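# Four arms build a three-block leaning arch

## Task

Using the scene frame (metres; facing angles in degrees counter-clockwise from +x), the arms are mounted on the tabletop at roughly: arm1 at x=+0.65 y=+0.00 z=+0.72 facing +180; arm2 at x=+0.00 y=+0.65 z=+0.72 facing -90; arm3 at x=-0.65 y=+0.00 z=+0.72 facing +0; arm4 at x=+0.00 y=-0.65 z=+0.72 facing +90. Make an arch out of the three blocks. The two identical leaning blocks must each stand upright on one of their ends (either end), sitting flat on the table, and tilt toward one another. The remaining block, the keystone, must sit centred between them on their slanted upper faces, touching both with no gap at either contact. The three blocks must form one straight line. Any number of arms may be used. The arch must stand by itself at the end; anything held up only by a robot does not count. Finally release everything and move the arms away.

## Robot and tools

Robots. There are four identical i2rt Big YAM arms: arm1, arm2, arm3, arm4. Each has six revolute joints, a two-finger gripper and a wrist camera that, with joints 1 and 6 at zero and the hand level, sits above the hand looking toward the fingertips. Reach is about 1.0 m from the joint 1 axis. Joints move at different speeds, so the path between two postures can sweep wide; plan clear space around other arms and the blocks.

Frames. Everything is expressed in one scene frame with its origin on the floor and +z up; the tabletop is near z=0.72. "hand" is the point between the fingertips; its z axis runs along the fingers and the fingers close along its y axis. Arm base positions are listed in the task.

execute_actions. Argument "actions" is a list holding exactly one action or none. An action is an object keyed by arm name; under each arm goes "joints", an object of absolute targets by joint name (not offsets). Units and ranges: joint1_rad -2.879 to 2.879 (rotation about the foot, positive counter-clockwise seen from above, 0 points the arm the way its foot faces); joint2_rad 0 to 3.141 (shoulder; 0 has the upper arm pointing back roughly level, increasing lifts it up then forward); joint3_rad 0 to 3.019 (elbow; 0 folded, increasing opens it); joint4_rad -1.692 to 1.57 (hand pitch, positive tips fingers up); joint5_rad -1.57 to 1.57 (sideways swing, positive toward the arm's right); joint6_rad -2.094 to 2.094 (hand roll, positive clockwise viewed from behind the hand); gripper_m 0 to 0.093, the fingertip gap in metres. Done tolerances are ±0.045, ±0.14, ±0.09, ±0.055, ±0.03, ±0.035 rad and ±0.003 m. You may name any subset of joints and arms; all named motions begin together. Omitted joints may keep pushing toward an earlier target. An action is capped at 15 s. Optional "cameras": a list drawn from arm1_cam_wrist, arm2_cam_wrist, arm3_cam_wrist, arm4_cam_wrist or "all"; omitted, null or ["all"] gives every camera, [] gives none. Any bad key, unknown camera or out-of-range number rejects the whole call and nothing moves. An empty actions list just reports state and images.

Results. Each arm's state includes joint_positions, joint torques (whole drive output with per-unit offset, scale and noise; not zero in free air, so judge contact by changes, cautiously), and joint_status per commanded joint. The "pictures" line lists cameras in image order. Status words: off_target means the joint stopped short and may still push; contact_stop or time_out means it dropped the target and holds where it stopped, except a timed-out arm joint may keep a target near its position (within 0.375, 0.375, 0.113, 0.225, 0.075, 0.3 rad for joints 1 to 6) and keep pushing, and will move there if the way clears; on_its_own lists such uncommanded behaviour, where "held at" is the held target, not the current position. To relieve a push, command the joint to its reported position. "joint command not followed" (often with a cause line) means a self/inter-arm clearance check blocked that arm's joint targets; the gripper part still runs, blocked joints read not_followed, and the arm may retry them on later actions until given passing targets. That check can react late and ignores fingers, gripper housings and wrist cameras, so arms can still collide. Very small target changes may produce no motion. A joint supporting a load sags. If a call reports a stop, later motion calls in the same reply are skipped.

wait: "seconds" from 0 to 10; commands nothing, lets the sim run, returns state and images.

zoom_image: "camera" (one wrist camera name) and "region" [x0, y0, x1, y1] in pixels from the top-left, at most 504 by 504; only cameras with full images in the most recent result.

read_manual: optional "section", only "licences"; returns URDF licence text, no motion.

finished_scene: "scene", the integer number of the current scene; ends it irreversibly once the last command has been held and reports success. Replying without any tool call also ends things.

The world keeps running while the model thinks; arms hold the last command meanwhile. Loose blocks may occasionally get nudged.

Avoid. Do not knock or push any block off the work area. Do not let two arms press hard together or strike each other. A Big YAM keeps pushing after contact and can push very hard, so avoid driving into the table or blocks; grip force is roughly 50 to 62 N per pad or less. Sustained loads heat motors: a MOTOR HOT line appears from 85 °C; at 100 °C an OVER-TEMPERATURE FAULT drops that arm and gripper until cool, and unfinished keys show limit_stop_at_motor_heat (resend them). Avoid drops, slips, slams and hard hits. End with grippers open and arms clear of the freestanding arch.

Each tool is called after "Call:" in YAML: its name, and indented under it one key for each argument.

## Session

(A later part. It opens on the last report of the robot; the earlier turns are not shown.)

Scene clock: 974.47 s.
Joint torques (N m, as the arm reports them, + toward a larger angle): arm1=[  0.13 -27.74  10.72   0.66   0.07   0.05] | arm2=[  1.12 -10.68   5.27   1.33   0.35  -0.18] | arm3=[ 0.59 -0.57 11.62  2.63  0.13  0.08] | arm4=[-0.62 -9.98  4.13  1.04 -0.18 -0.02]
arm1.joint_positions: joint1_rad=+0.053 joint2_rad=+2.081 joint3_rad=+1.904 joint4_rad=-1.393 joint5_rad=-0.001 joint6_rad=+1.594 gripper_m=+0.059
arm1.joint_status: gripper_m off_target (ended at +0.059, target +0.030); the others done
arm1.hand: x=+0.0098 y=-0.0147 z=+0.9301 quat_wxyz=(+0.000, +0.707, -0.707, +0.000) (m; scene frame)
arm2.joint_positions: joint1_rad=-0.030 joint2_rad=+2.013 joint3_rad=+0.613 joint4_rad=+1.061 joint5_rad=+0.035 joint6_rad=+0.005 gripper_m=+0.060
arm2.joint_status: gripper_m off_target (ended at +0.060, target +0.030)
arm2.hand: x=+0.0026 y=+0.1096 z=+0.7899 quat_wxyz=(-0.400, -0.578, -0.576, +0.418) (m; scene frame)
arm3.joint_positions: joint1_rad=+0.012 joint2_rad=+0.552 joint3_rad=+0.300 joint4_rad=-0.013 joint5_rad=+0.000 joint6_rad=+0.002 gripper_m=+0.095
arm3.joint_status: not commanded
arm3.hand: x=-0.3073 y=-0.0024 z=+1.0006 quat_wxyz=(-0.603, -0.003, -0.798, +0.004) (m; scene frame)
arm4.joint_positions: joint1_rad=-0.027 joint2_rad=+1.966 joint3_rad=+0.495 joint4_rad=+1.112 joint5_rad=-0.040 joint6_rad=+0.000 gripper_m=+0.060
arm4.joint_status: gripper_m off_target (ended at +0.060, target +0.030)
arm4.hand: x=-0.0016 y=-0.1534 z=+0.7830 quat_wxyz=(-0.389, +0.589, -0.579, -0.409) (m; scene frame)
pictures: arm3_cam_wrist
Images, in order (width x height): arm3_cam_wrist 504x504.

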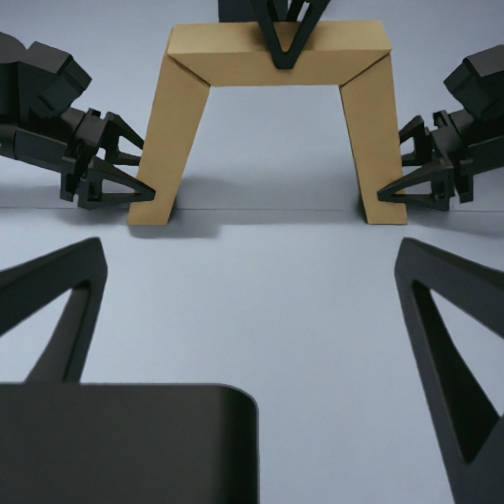

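Call:
execute_actions:
  actions:
    - {"arm2":{"joints":{"gripper_m":0.03}},"arm4":{"joints":{"gripper_m":0.03}},"arm1":{"joints":{"joint1_rad":0.042,"joint2_rad":2.046,"joint3_rad":1.899,"joint4_rad":-1.372,"gripper_m":0.03}}}
  cameras: ["arm3_cam_wrist"]

Call:
zoom_image:
  camera: "arm3_cam_wrist"
  region: [140, 20, 240, 120]

Call:
zoom_image:
  camera: "arm3_cam_wrist"
  region: [320, 20, 420, 120]

Scene clock: 985.87 s.
Joint torques (N m, as the arm reports them, + toward a larger angle): arm1=[  0.22 -27.81  10.84   0.66   0.08   0.06] | arm2=[  1.16 -10.66   5.29   1.35   0.36  -0.17] | arm3=[ 0.5  -0.48 11.59  2.63  0.13  0.08] | arm4=[ -0.67 -10.03   4.14   1.05  -0.19  -0.01]
arm1.joint_positions: joint1_rad=+0.053 joint2_rad=+2.079 joint3_rad=+1.890 joint4_rad=-1.384 joint5_rad=-0.001 joint6_rad=+1.594 gripper_m=+0.059
arm1.joint_status: gripper_m off_target (ended at +0.059, target +0.030); the others done
arm1.hand: x=+0.0120 y=-0.0147 z=+0.9258 quat_wxyz=(-0.001, +0.707, -0.707, +0.001) (m; scene frame)
arm2.joint_positions: joint1_rad=-0.030 joint2_rad=+2.013 joint3_rad=+0.613 joint4_rad=+1.061 joint5_rad=+0.035 joint6_rad=+0.005 gripper_m=+0.060
arm2.joint_status: gripper_m off_target (ended at +0.060, target +0.030)
arm2.hand: x=+0.0026 y=+0.1096 z=+0.7899 quat_wxyz=(-0.400, -0.578, -0.576, +0.418) (m; scene frame)
arm3.joint_positions: joint1_rad=+0.012 joint2_rad=+0.552 joint3_rad=+0.300 joint4_rad=-0.013 joint5_rad=+0.000 joint6_rad=+0.002 gripper_m=+0.095
arm3.joint_status: not commanded
arm3.hand: x=-0.3073 y=-0.0024 z=+1.0006 quat_wxyz=(-0.603, -0.003, -0.798, +0.004) (m; scene frame)
arm4.joint_positions: joint1_rad=-0.027 joint2_rad=+1.966 joint3_rad=+0.495 joint4_rad=+1.112 joint5_rad=-0.040 joint6_rad=+0.000 gripper_m=+0.060
arm4.joint_status: gripper_m off_target (ended at +0.060, target +0.030)
arm4.hand: x=-0.0016 y=-0.1534 z=+0.7830 quat_wxyz=(-0.389, +0.589, -0.579, -0.409) (m; scene frame)
pictures: arm3_cam_wrist
Images, in order (width x height): arm3_cam_wrist 504x504.

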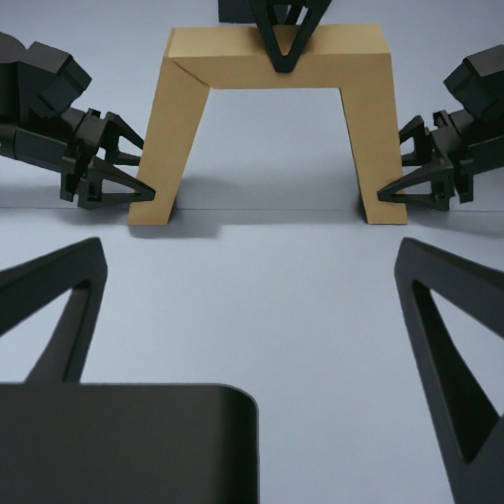

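Region (140, 20, 240, 120) of arm3_cam_wrist's 504x504 image, scaled by 5.040, with more detail than that image has.

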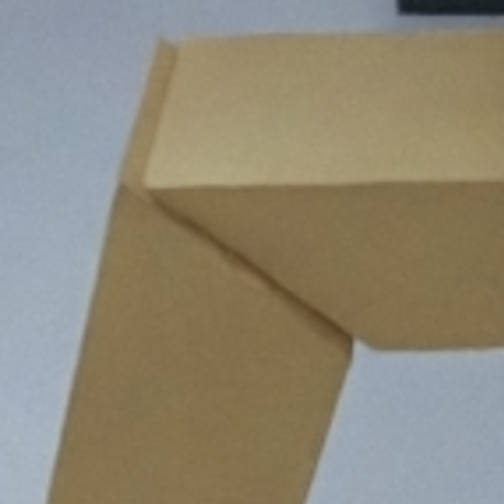

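Region (320, 20, 420, 120) of arm3_cam_wrist's 504x504 image, scaled by 5.040, with more detail than that image has.

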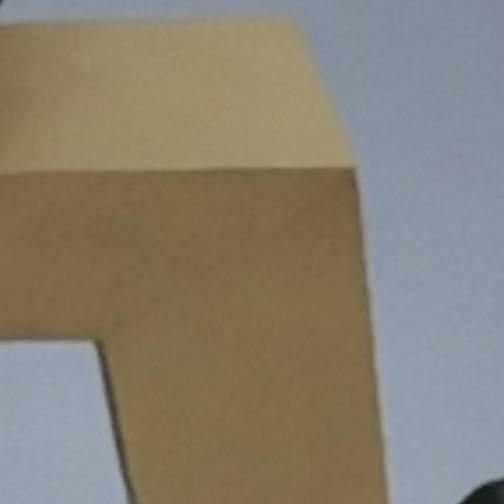

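Call:
execute_actions:
  actions:
    - {"arm2":{"joints":{"joint2_rad":2.02,"joint3_rad":0.658,"joint4_rad":1.04,"gripper_m":0.03}},"arm4":{"joints":{"gripper_m":0.03}},"arm1":{"joints":{"joint1_rad":0.05,"gripper_m":0.03}}}
  cameras: ["arm3_cam_wrist"]

Call:
zoom_image:
  camera: "arm3_cam_wrist"
  region: [140, 20, 240, 120]

Call:
zoom_image:
  camera: "arm3_cam_wrist"
  region: [320, 20, 420, 120]

Call:
zoom_image:
  camera: "arm3_cam_wrist"
  region: [100, 150, 260, 260]

Scene clock: 1001.03 s.
Joint torques (N m, as the arm reports them, + toward a larger angle): arm1=[  0.76 -27.47  10.84   0.65   0.08   0.06] | arm2=[  1.18 -12.24   5.91   1.13   0.33  -0.18] | arm3=[ 0.55 -0.49 11.63  2.62  0.13  0.08] | arm4=[ -0.49 -10.03   4.14   1.07  -0.19  -0.01]
arm1.joint_positions: joint1_rad=+0.053 joint2_rad=+2.078 joint3_rad=+1.890 joint4_rad=-1.383 joint5_rad=-0.001 joint6_rad=+1.594 gripper_m=+0.059
arm1.joint_status: gripper_m off_target (ended at +0.059, target +0.030); the others done
arm1.hand: x=+0.0119 y=-0.0147 z=+0.9265 quat_wxyz=(+0.000, +0.707, -0.707, +0.001) (m; scene frame)
arm2.joint_positions: joint1_rad=-0.030 joint2_rad=+2.013 joint3_rad=+0.618 joint4_rad=+1.056 joint5_rad=+0.036 joint6_rad=+0.005 gripper_m=+0.060
arm2.joint_status: gripper_m off_target (ended at +0.060, target +0.030); the others done
arm2.hand: x=+0.0025 y=+0.1082 z=+0.7898 quat_wxyz=(-0.399, -0.579, -0.576, +0.418) (m; scene frame)
arm3.joint_positions: joint1_rad=+0.012 joint2_rad=+0.552 joint3_rad=+0.300 joint4_rad=-0.013 joint5_rad=+0.000 joint6_rad=+0.002 gripper_m=+0.095
arm3.joint_status: not commanded
arm3.hand: x=-0.3073 y=-0.0024 z=+1.0006 quat_wxyz=(-0.603, -0.003, -0.798, +0.004) (m; scene frame)
arm4.joint_positions: joint1_rad=-0.027 joint2_rad=+1.966 joint3_rad=+0.495 joint4_rad=+1.112 joint5_rad=-0.040 joint6_rad=+0.000 gripper_m=+0.060
arm4.joint_status: gripper_m off_target (ended at +0.060, target +0.030)
arm4.hand: x=-0.0016 y=-0.1534 z=+0.7830 quat_wxyz=(-0.389, +0.589, -0.579, -0.409) (m; scene frame)
pictures: arm3_cam_wrist
Images, in order (width x height): arm3_cam_wrist 504x504.

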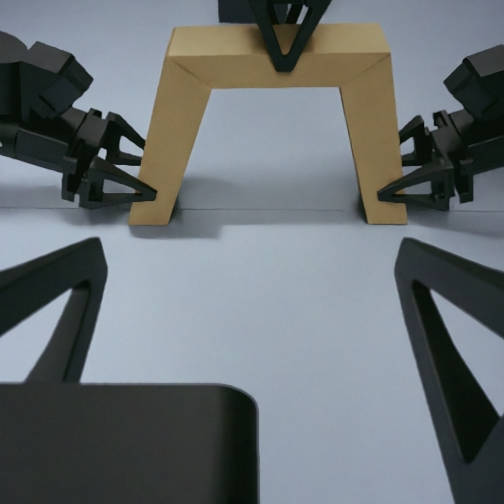

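Region (140, 20, 240, 120) of arm3_cam_wrist's 504x504 image, scaled by 5.040, with more detail than that image has.

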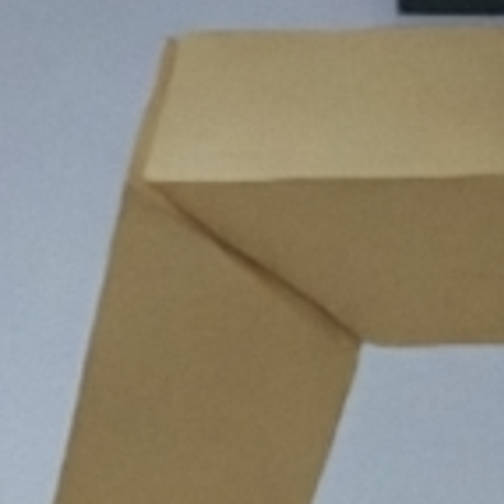

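Region (320, 20, 420, 120) of arm3_cam_wrist's 504x504 image, scaled by 5.040, with more detail than that image has.

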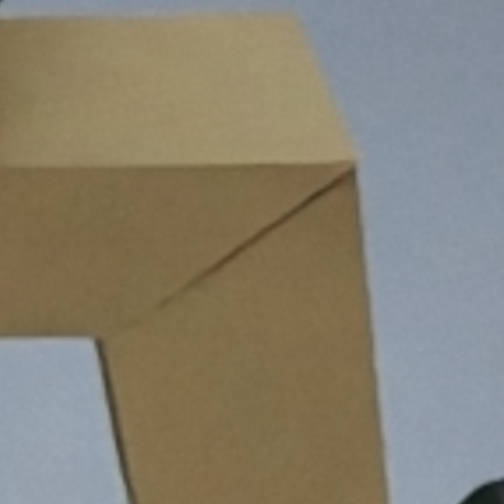

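Region (100, 150, 260, 260) of arm3_cam_wrist's 504x504 image, scaled by 3.150, with more detail than that image has; it fills the top 346 rows of this view, and the rest is white.

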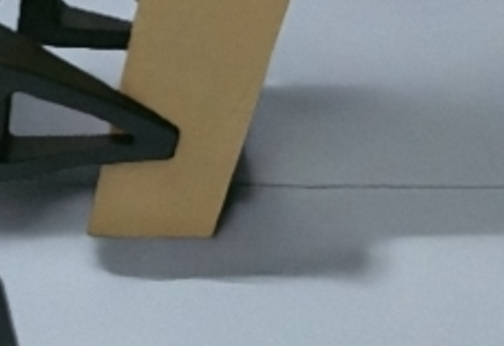

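Call:
execute_actions:
  actions:
    - {"arm2":{"joints":{"joint3_rad":0.648,"joint4_rad":1.052,"gripper_m":0.03}},"arm4":{"joints":{"gripper_m":0.03}},"arm1":{"joints":{"gripper_m":0.093}}}
  cameras: ["arm3_cam_wrist"]

Call:
zoom_image:
  camera: "arm3_cam_wrist"
  region: [140, 20, 240, 120]

Call:
zoom_image:
  camera: "arm3_cam_wrist"
  region: [320, 20, 420, 120]

Scene clock: 1016.27 s.
Joint torques (N m, as the arm reports them, + toward a larger angle): arm1=[  0.61 -25.9   10.84   0.71   0.06   0.06] | arm2=[  1.08 -12.23   5.23   1.64   0.31  -0.18] | arm3=[ 0.49 -0.47 11.63  2.63  0.13  0.09] | arm4=[ -0.54 -10.02   4.13   1.1   -0.17   0.  ]
arm1.joint_positions: joint1_rad=+0.053 joint2_rad=+2.060 joint3_rad=+1.890 joint4_rad=-1.383 joint5_rad=-0.001 joint6_rad=+1.594 gripper_m=+0.093
arm1.joint_status: all done
arm1.hand: x=+0.0117 y=-0.0147 z=+0.9372 quat_wxyz=(+0.006, +0.707, -0.707, -0.005) (m; scene frame)
arm2.joint_positions: joint1_rad=-0.030 joint2_rad=+2.013 joint3_rad=+0.618 joint4_rad=+1.056 joint5_rad=+0.036 joint6_rad=+0.005 gripper_m=+0.060
arm2.joint_status: gripper_m off_target (ended at +0.060, target +0.030); the others done
arm2.hand: x=+0.0024 y=+0.1082 z=+0.7898 quat_wxyz=(-0.399, -0.579, -0.576, +0.418) (m; scene frame)
arm3.joint_positions: joint1_rad=+0.012 joint2_rad=+0.552 joint3_rad=+0.300 joint4_rad=-0.013 joint5_rad=+0.000 joint6_rad=+0.002 gripper_m=+0.095
arm3.joint_status: not commanded
arm3.hand: x=-0.3073 y=-0.0024 z=+1.0006 quat_wxyz=(-0.603, -0.003, -0.798, +0.004) (m; scene frame)
arm4.joint_positions: joint1_rad=-0.027 joint2_rad=+1.966 joint3_rad=+0.495 joint4_rad=+1.111 joint5_rad=-0.041 joint6_rad=+0.000 gripper_m=+0.060
arm4.joint_status: gripper_m off_target (ended at +0.060, target +0.030)
arm4.hand: x=-0.0017 y=-0.1534 z=+0.7829 quat_wxyz=(-0.389, +0.589, -0.578, -0.409) (m; scene frame)
pictures: arm3_cam_wrist
Images, in order (width x height): arm3_cam_wrist 504x504.

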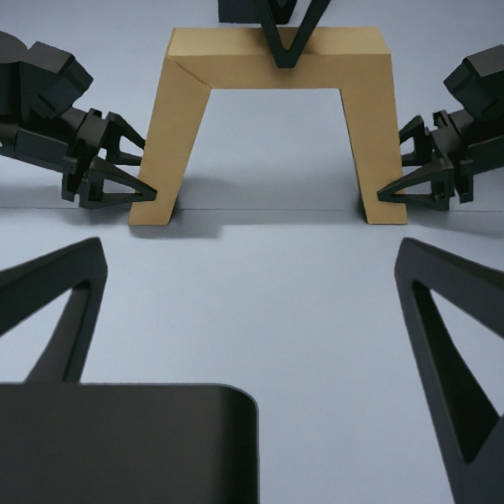

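Region (140, 20, 240, 120) of arm3_cam_wrist's 504x504 image, scaled by 5.040, with more detail than that image has.

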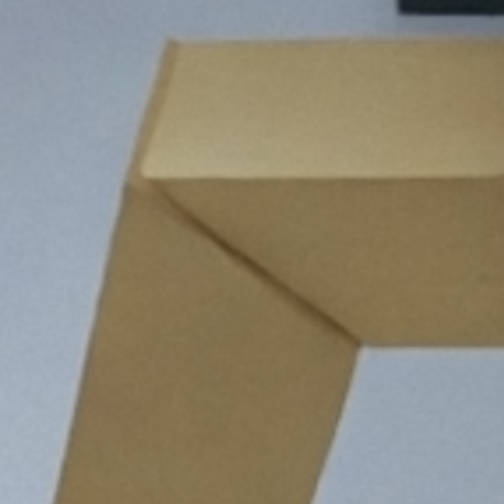

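Region (320, 20, 420, 120) of arm3_cam_wrist's 504x504 image, scaled by 5.040, with more detail than that image has.

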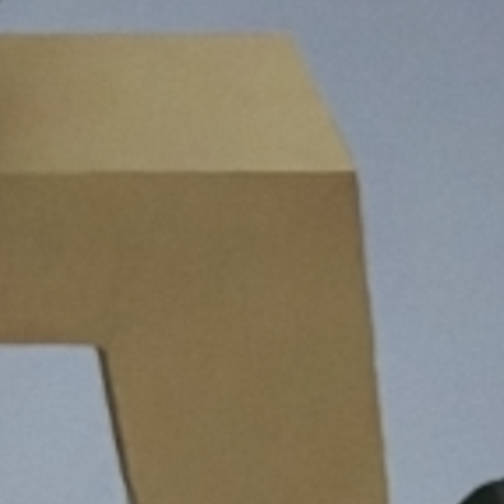

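Call:
execute_actions:
  actions:
    - {"arm2":{"joints":{"joint2_rad":2.013,"gripper_m":0.093}},"arm4":{"joints":{"joint2_rad":1.966,"gripper_m":0.093}},"arm1":{"joints":{"joint2_rad":1.5}}}
  cameras: ["arm3_cam_wrist"]

Scene clock: 1039.90 s.
Joint torques (N m, as the arm reports them, + toward a larger angle): arm1=[  0.68 -16.24  11.62   1.5    0.06   0.01] | arm2=[  1.16 -12.78   4.7    1.67   0.17  -0.09] | arm3=[ 0.58 -0.47 11.61  2.65  0.13  0.08] | arm4=[ -0.54 -12.97   3.15   1.14   0.02  -0.01]
arm1.joint_positions: joint1_rad=+0.053 joint2_rad=+1.512 joint3_rad=+1.886 joint4_rad=-1.380 joint5_rad=-0.001 joint6_rad=+1.594 gripper_m=+0.093
arm1.joint_status: all done
arm1.hand: x=+0.0972 y=-0.0128 z=+1.2600 quat_wxyz=(+0.202, +0.679, -0.679, -0.192) (m; scene frame)
arm2.joint_positions: joint1_rad=-0.030 joint2_rad=+2.013 joint3_rad=+0.626 joint4_rad=+1.056 joint5_rad=+0.041 joint6_rad=-0.003 gripper_m=+0.093
arm2.joint_status: all done
arm2.hand: x=+0.0018 y=+0.1042 z=+0.7925 quat_wxyz=(-0.399, -0.576, -0.575, +0.423) (m; scene frame)
arm3.joint_positions: joint1_rad=+0.012 joint2_rad=+0.552 joint3_rad=+0.300 joint4_rad=-0.013 joint5_rad=+0.000 joint6_rad=+0.002 gripper_m=+0.095
arm3.joint_status: not commanded
arm3.hand: x=-0.3073 y=-0.0024 z=+1.0006 quat_wxyz=(-0.603, -0.003, -0.798, +0.004) (m; scene frame)
arm4.joint_positions: joint1_rad=-0.027 joint2_rad=+1.966 joint3_rad=+0.513 joint4_rad=+1.109 joint5_rad=-0.046 joint6_rad=+0.000 gripper_m=+0.093
arm4.joint_status: all done
arm4.hand: x=-0.0025 y=-0.1456 z=+0.7871 quat_wxyz=(-0.392, +0.587, -0.574, -0.415) (m; scene frame)
pictures: arm3_cam_wrist
Images, in order (width x height): arm3_cam_wrist 504x504.

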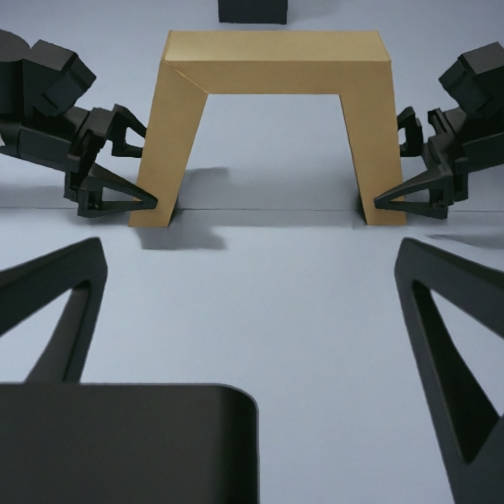

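The arch stands free of the grippers. Next I retract the leg arms.

Call:
execute_actions:
  actions:
    - {"arm2":{"joints":{"joint3_rad":0.33,"joint4_rad":1.33}},"arm4":{"joints":{"joint3_rad":0.22,"joint4_rad":1.38}},"arm1":{"joints":{"joint2_rad":1.2,"joint3_rad":1.5}}}
  cameras: ["arm3_cam_wrist"]

Call:
zoom_image:
  camera: "arm3_cam_wrist"
  region: [100, 10, 440, 250]

Scene clock: 1045.97 s.
Joint torques (N m, as the arm reports them, + toward a larger angle): arm1=[ 0.76 -9.41 10.92  1.38  0.07  0.01] | arm2=[ 1.11 -9.74  0.67  2.42  0.16 -0.09] | arm3=[ 0.5  -0.46 11.61  2.63  0.13  0.08] | arm4=[-0.66 -8.97  0.27  2.24  0.03 -0.01]
arm1.joint_positions: joint1_rad=+0.053 joint2_rad=+1.199 joint3_rad=+1.495 joint4_rad=-1.378 joint5_rad=-0.001 joint6_rad=+1.594 gripper_m=+0.093
arm1.joint_status: all done
arm1.hand: x=+0.2233 y=-0.0098 z=+1.2173 quat_wxyz=(+0.175, +0.686, -0.686, -0.166) (m; scene frame)
arm2.joint_positions: joint1_rad=-0.030 joint2_rad=+2.013 joint3_rad=+0.331 joint4_rad=+1.315 joint5_rad=+0.041 joint6_rad=-0.003 gripper_m=+0.093
arm2.joint_status: all done
arm2.hand: x=-0.0003 y=+0.2195 z=+0.7802 quat_wxyz=(-0.388, -0.583, -0.583, +0.413) (m; scene frame)
arm3.joint_positions: joint1_rad=+0.012 joint2_rad=+0.552 joint3_rad=+0.300 joint4_rad=-0.013 joint5_rad=+0.000 joint6_rad=+0.002 gripper_m=+0.095
arm3.joint_status: not commanded
arm3.hand: x=-0.3073 y=-0.0024 z=+1.0006 quat_wxyz=(-0.603, -0.003, -0.798, +0.004) (m; scene frame)
arm4.joint_positions: joint1_rad=-0.027 joint2_rad=+1.966 joint3_rad=+0.219 joint4_rad=+1.360 joint5_rad=-0.046 joint6_rad=+0.000 gripper_m=+0.093
arm4.joint_status: all done
arm4.hand: x=-0.0036 y=-0.2614 z=+0.7818 quat_wxyz=(-0.379, +0.595, -0.583, -0.402) (m; scene frame)
pictures: arm3_cam_wrist
Images, in order (width x height): arm3_cam_wrist 504x504.

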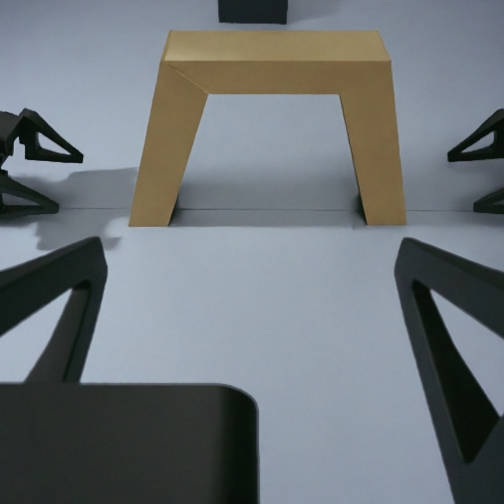

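Region (100, 10, 440, 250) of arm3_cam_wrist's 504x504 image, scaled by 1.482, with more detail than that image has; it fills the top 356 rows of this view, and the rest is white.

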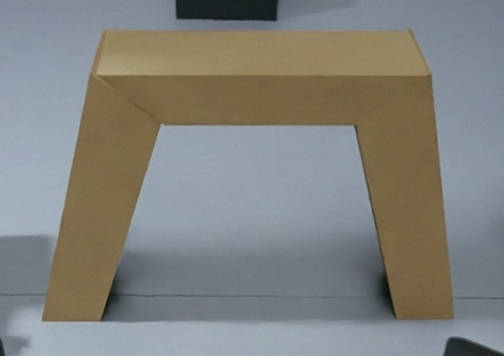

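Call:
execute_actions:
  actions:
    - {"arm2":{"joints":{"joint2_rad":1.8,"joint3_rad":0.13}},"arm4":{"joints":{"joint2_rad":1.8,"joint3_rad":0.1}}}
  cameras: ["arm3_cam_wrist"]

Scene clock: 1057.30 s.
Joint torques (N m, as the arm reports them, + toward a larger angle): arm1=[ 0.66 -9.34 11.01  1.38  0.07  0.01] | arm2=[ 1.33 -7.13  0.75  2.25  0.16 -0.08] | arm3=[ 0.5  -0.55 11.61  2.64  0.13  0.08] | arm4=[-0.65 -7.93  0.59  2.14  0.04 -0.01]
arm1.joint_positions: joint1_rad=+0.053 joint2_rad=+1.199 joint3_rad=+1.495 joint4_rad=-1.378 joint5_rad=-0.001 joint6_rad=+1.594 gripper_m=+0.093
arm1.joint_status: not commanded
arm1.hand: x=+0.2233 y=-0.0098 z=+1.2173 quat_wxyz=(+0.175, +0.686, -0.686, -0.166) (m; scene frame)
arm2.joint_positions: joint1_rad=-0.030 joint2_rad=+1.799 joint3_rad=+0.131 joint4_rad=+1.318 joint5_rad=+0.041 joint6_rad=-0.003 gripper_m=+0.093
arm2.joint_status: all done
arm2.hand: x=-0.0009 y=+0.2844 z=+0.8238 quat_wxyz=(-0.393, -0.579, -0.579, +0.418) (m; scene frame)
arm3.joint_positions: joint1_rad=+0.012 joint2_rad=+0.552 joint3_rad=+0.300 joint4_rad=-0.013 joint5_rad=+0.000 joint6_rad=+0.002 gripper_m=+0.095
arm3.joint_status: not commanded
arm3.hand: x=-0.3073 y=-0.0024 z=+1.0006 quat_wxyz=(-0.603, -0.003, -0.798, +0.004) (m; scene frame)
arm4.joint_positions: joint1_rad=-0.027 joint2_rad=+1.808 joint3_rad=+0.098 joint4_rad=+1.364 joint5_rad=-0.046 joint6_rad=+0.000 gripper_m=+0.093
arm4.joint_status: all done
arm4.hand: x=-0.0040 y=-0.2968 z=+0.8181 quat_wxyz=(-0.391, +0.587, -0.575, -0.414) (m; scene frame)
pictures: arm3_cam_wrist
Images, in order (width x height): arm3_cam_wrist 504x504.

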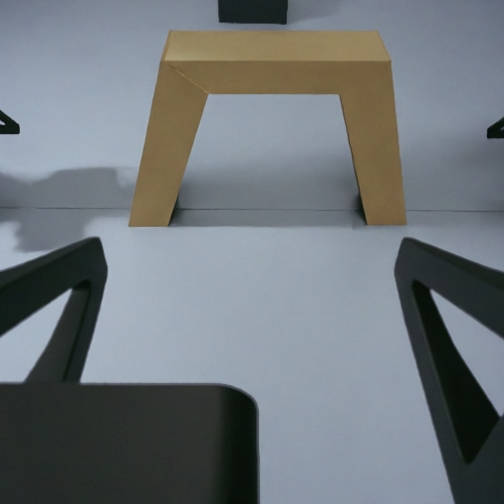

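Call:
finished_scene:
  scene: 2

The scene is finished: the task was done.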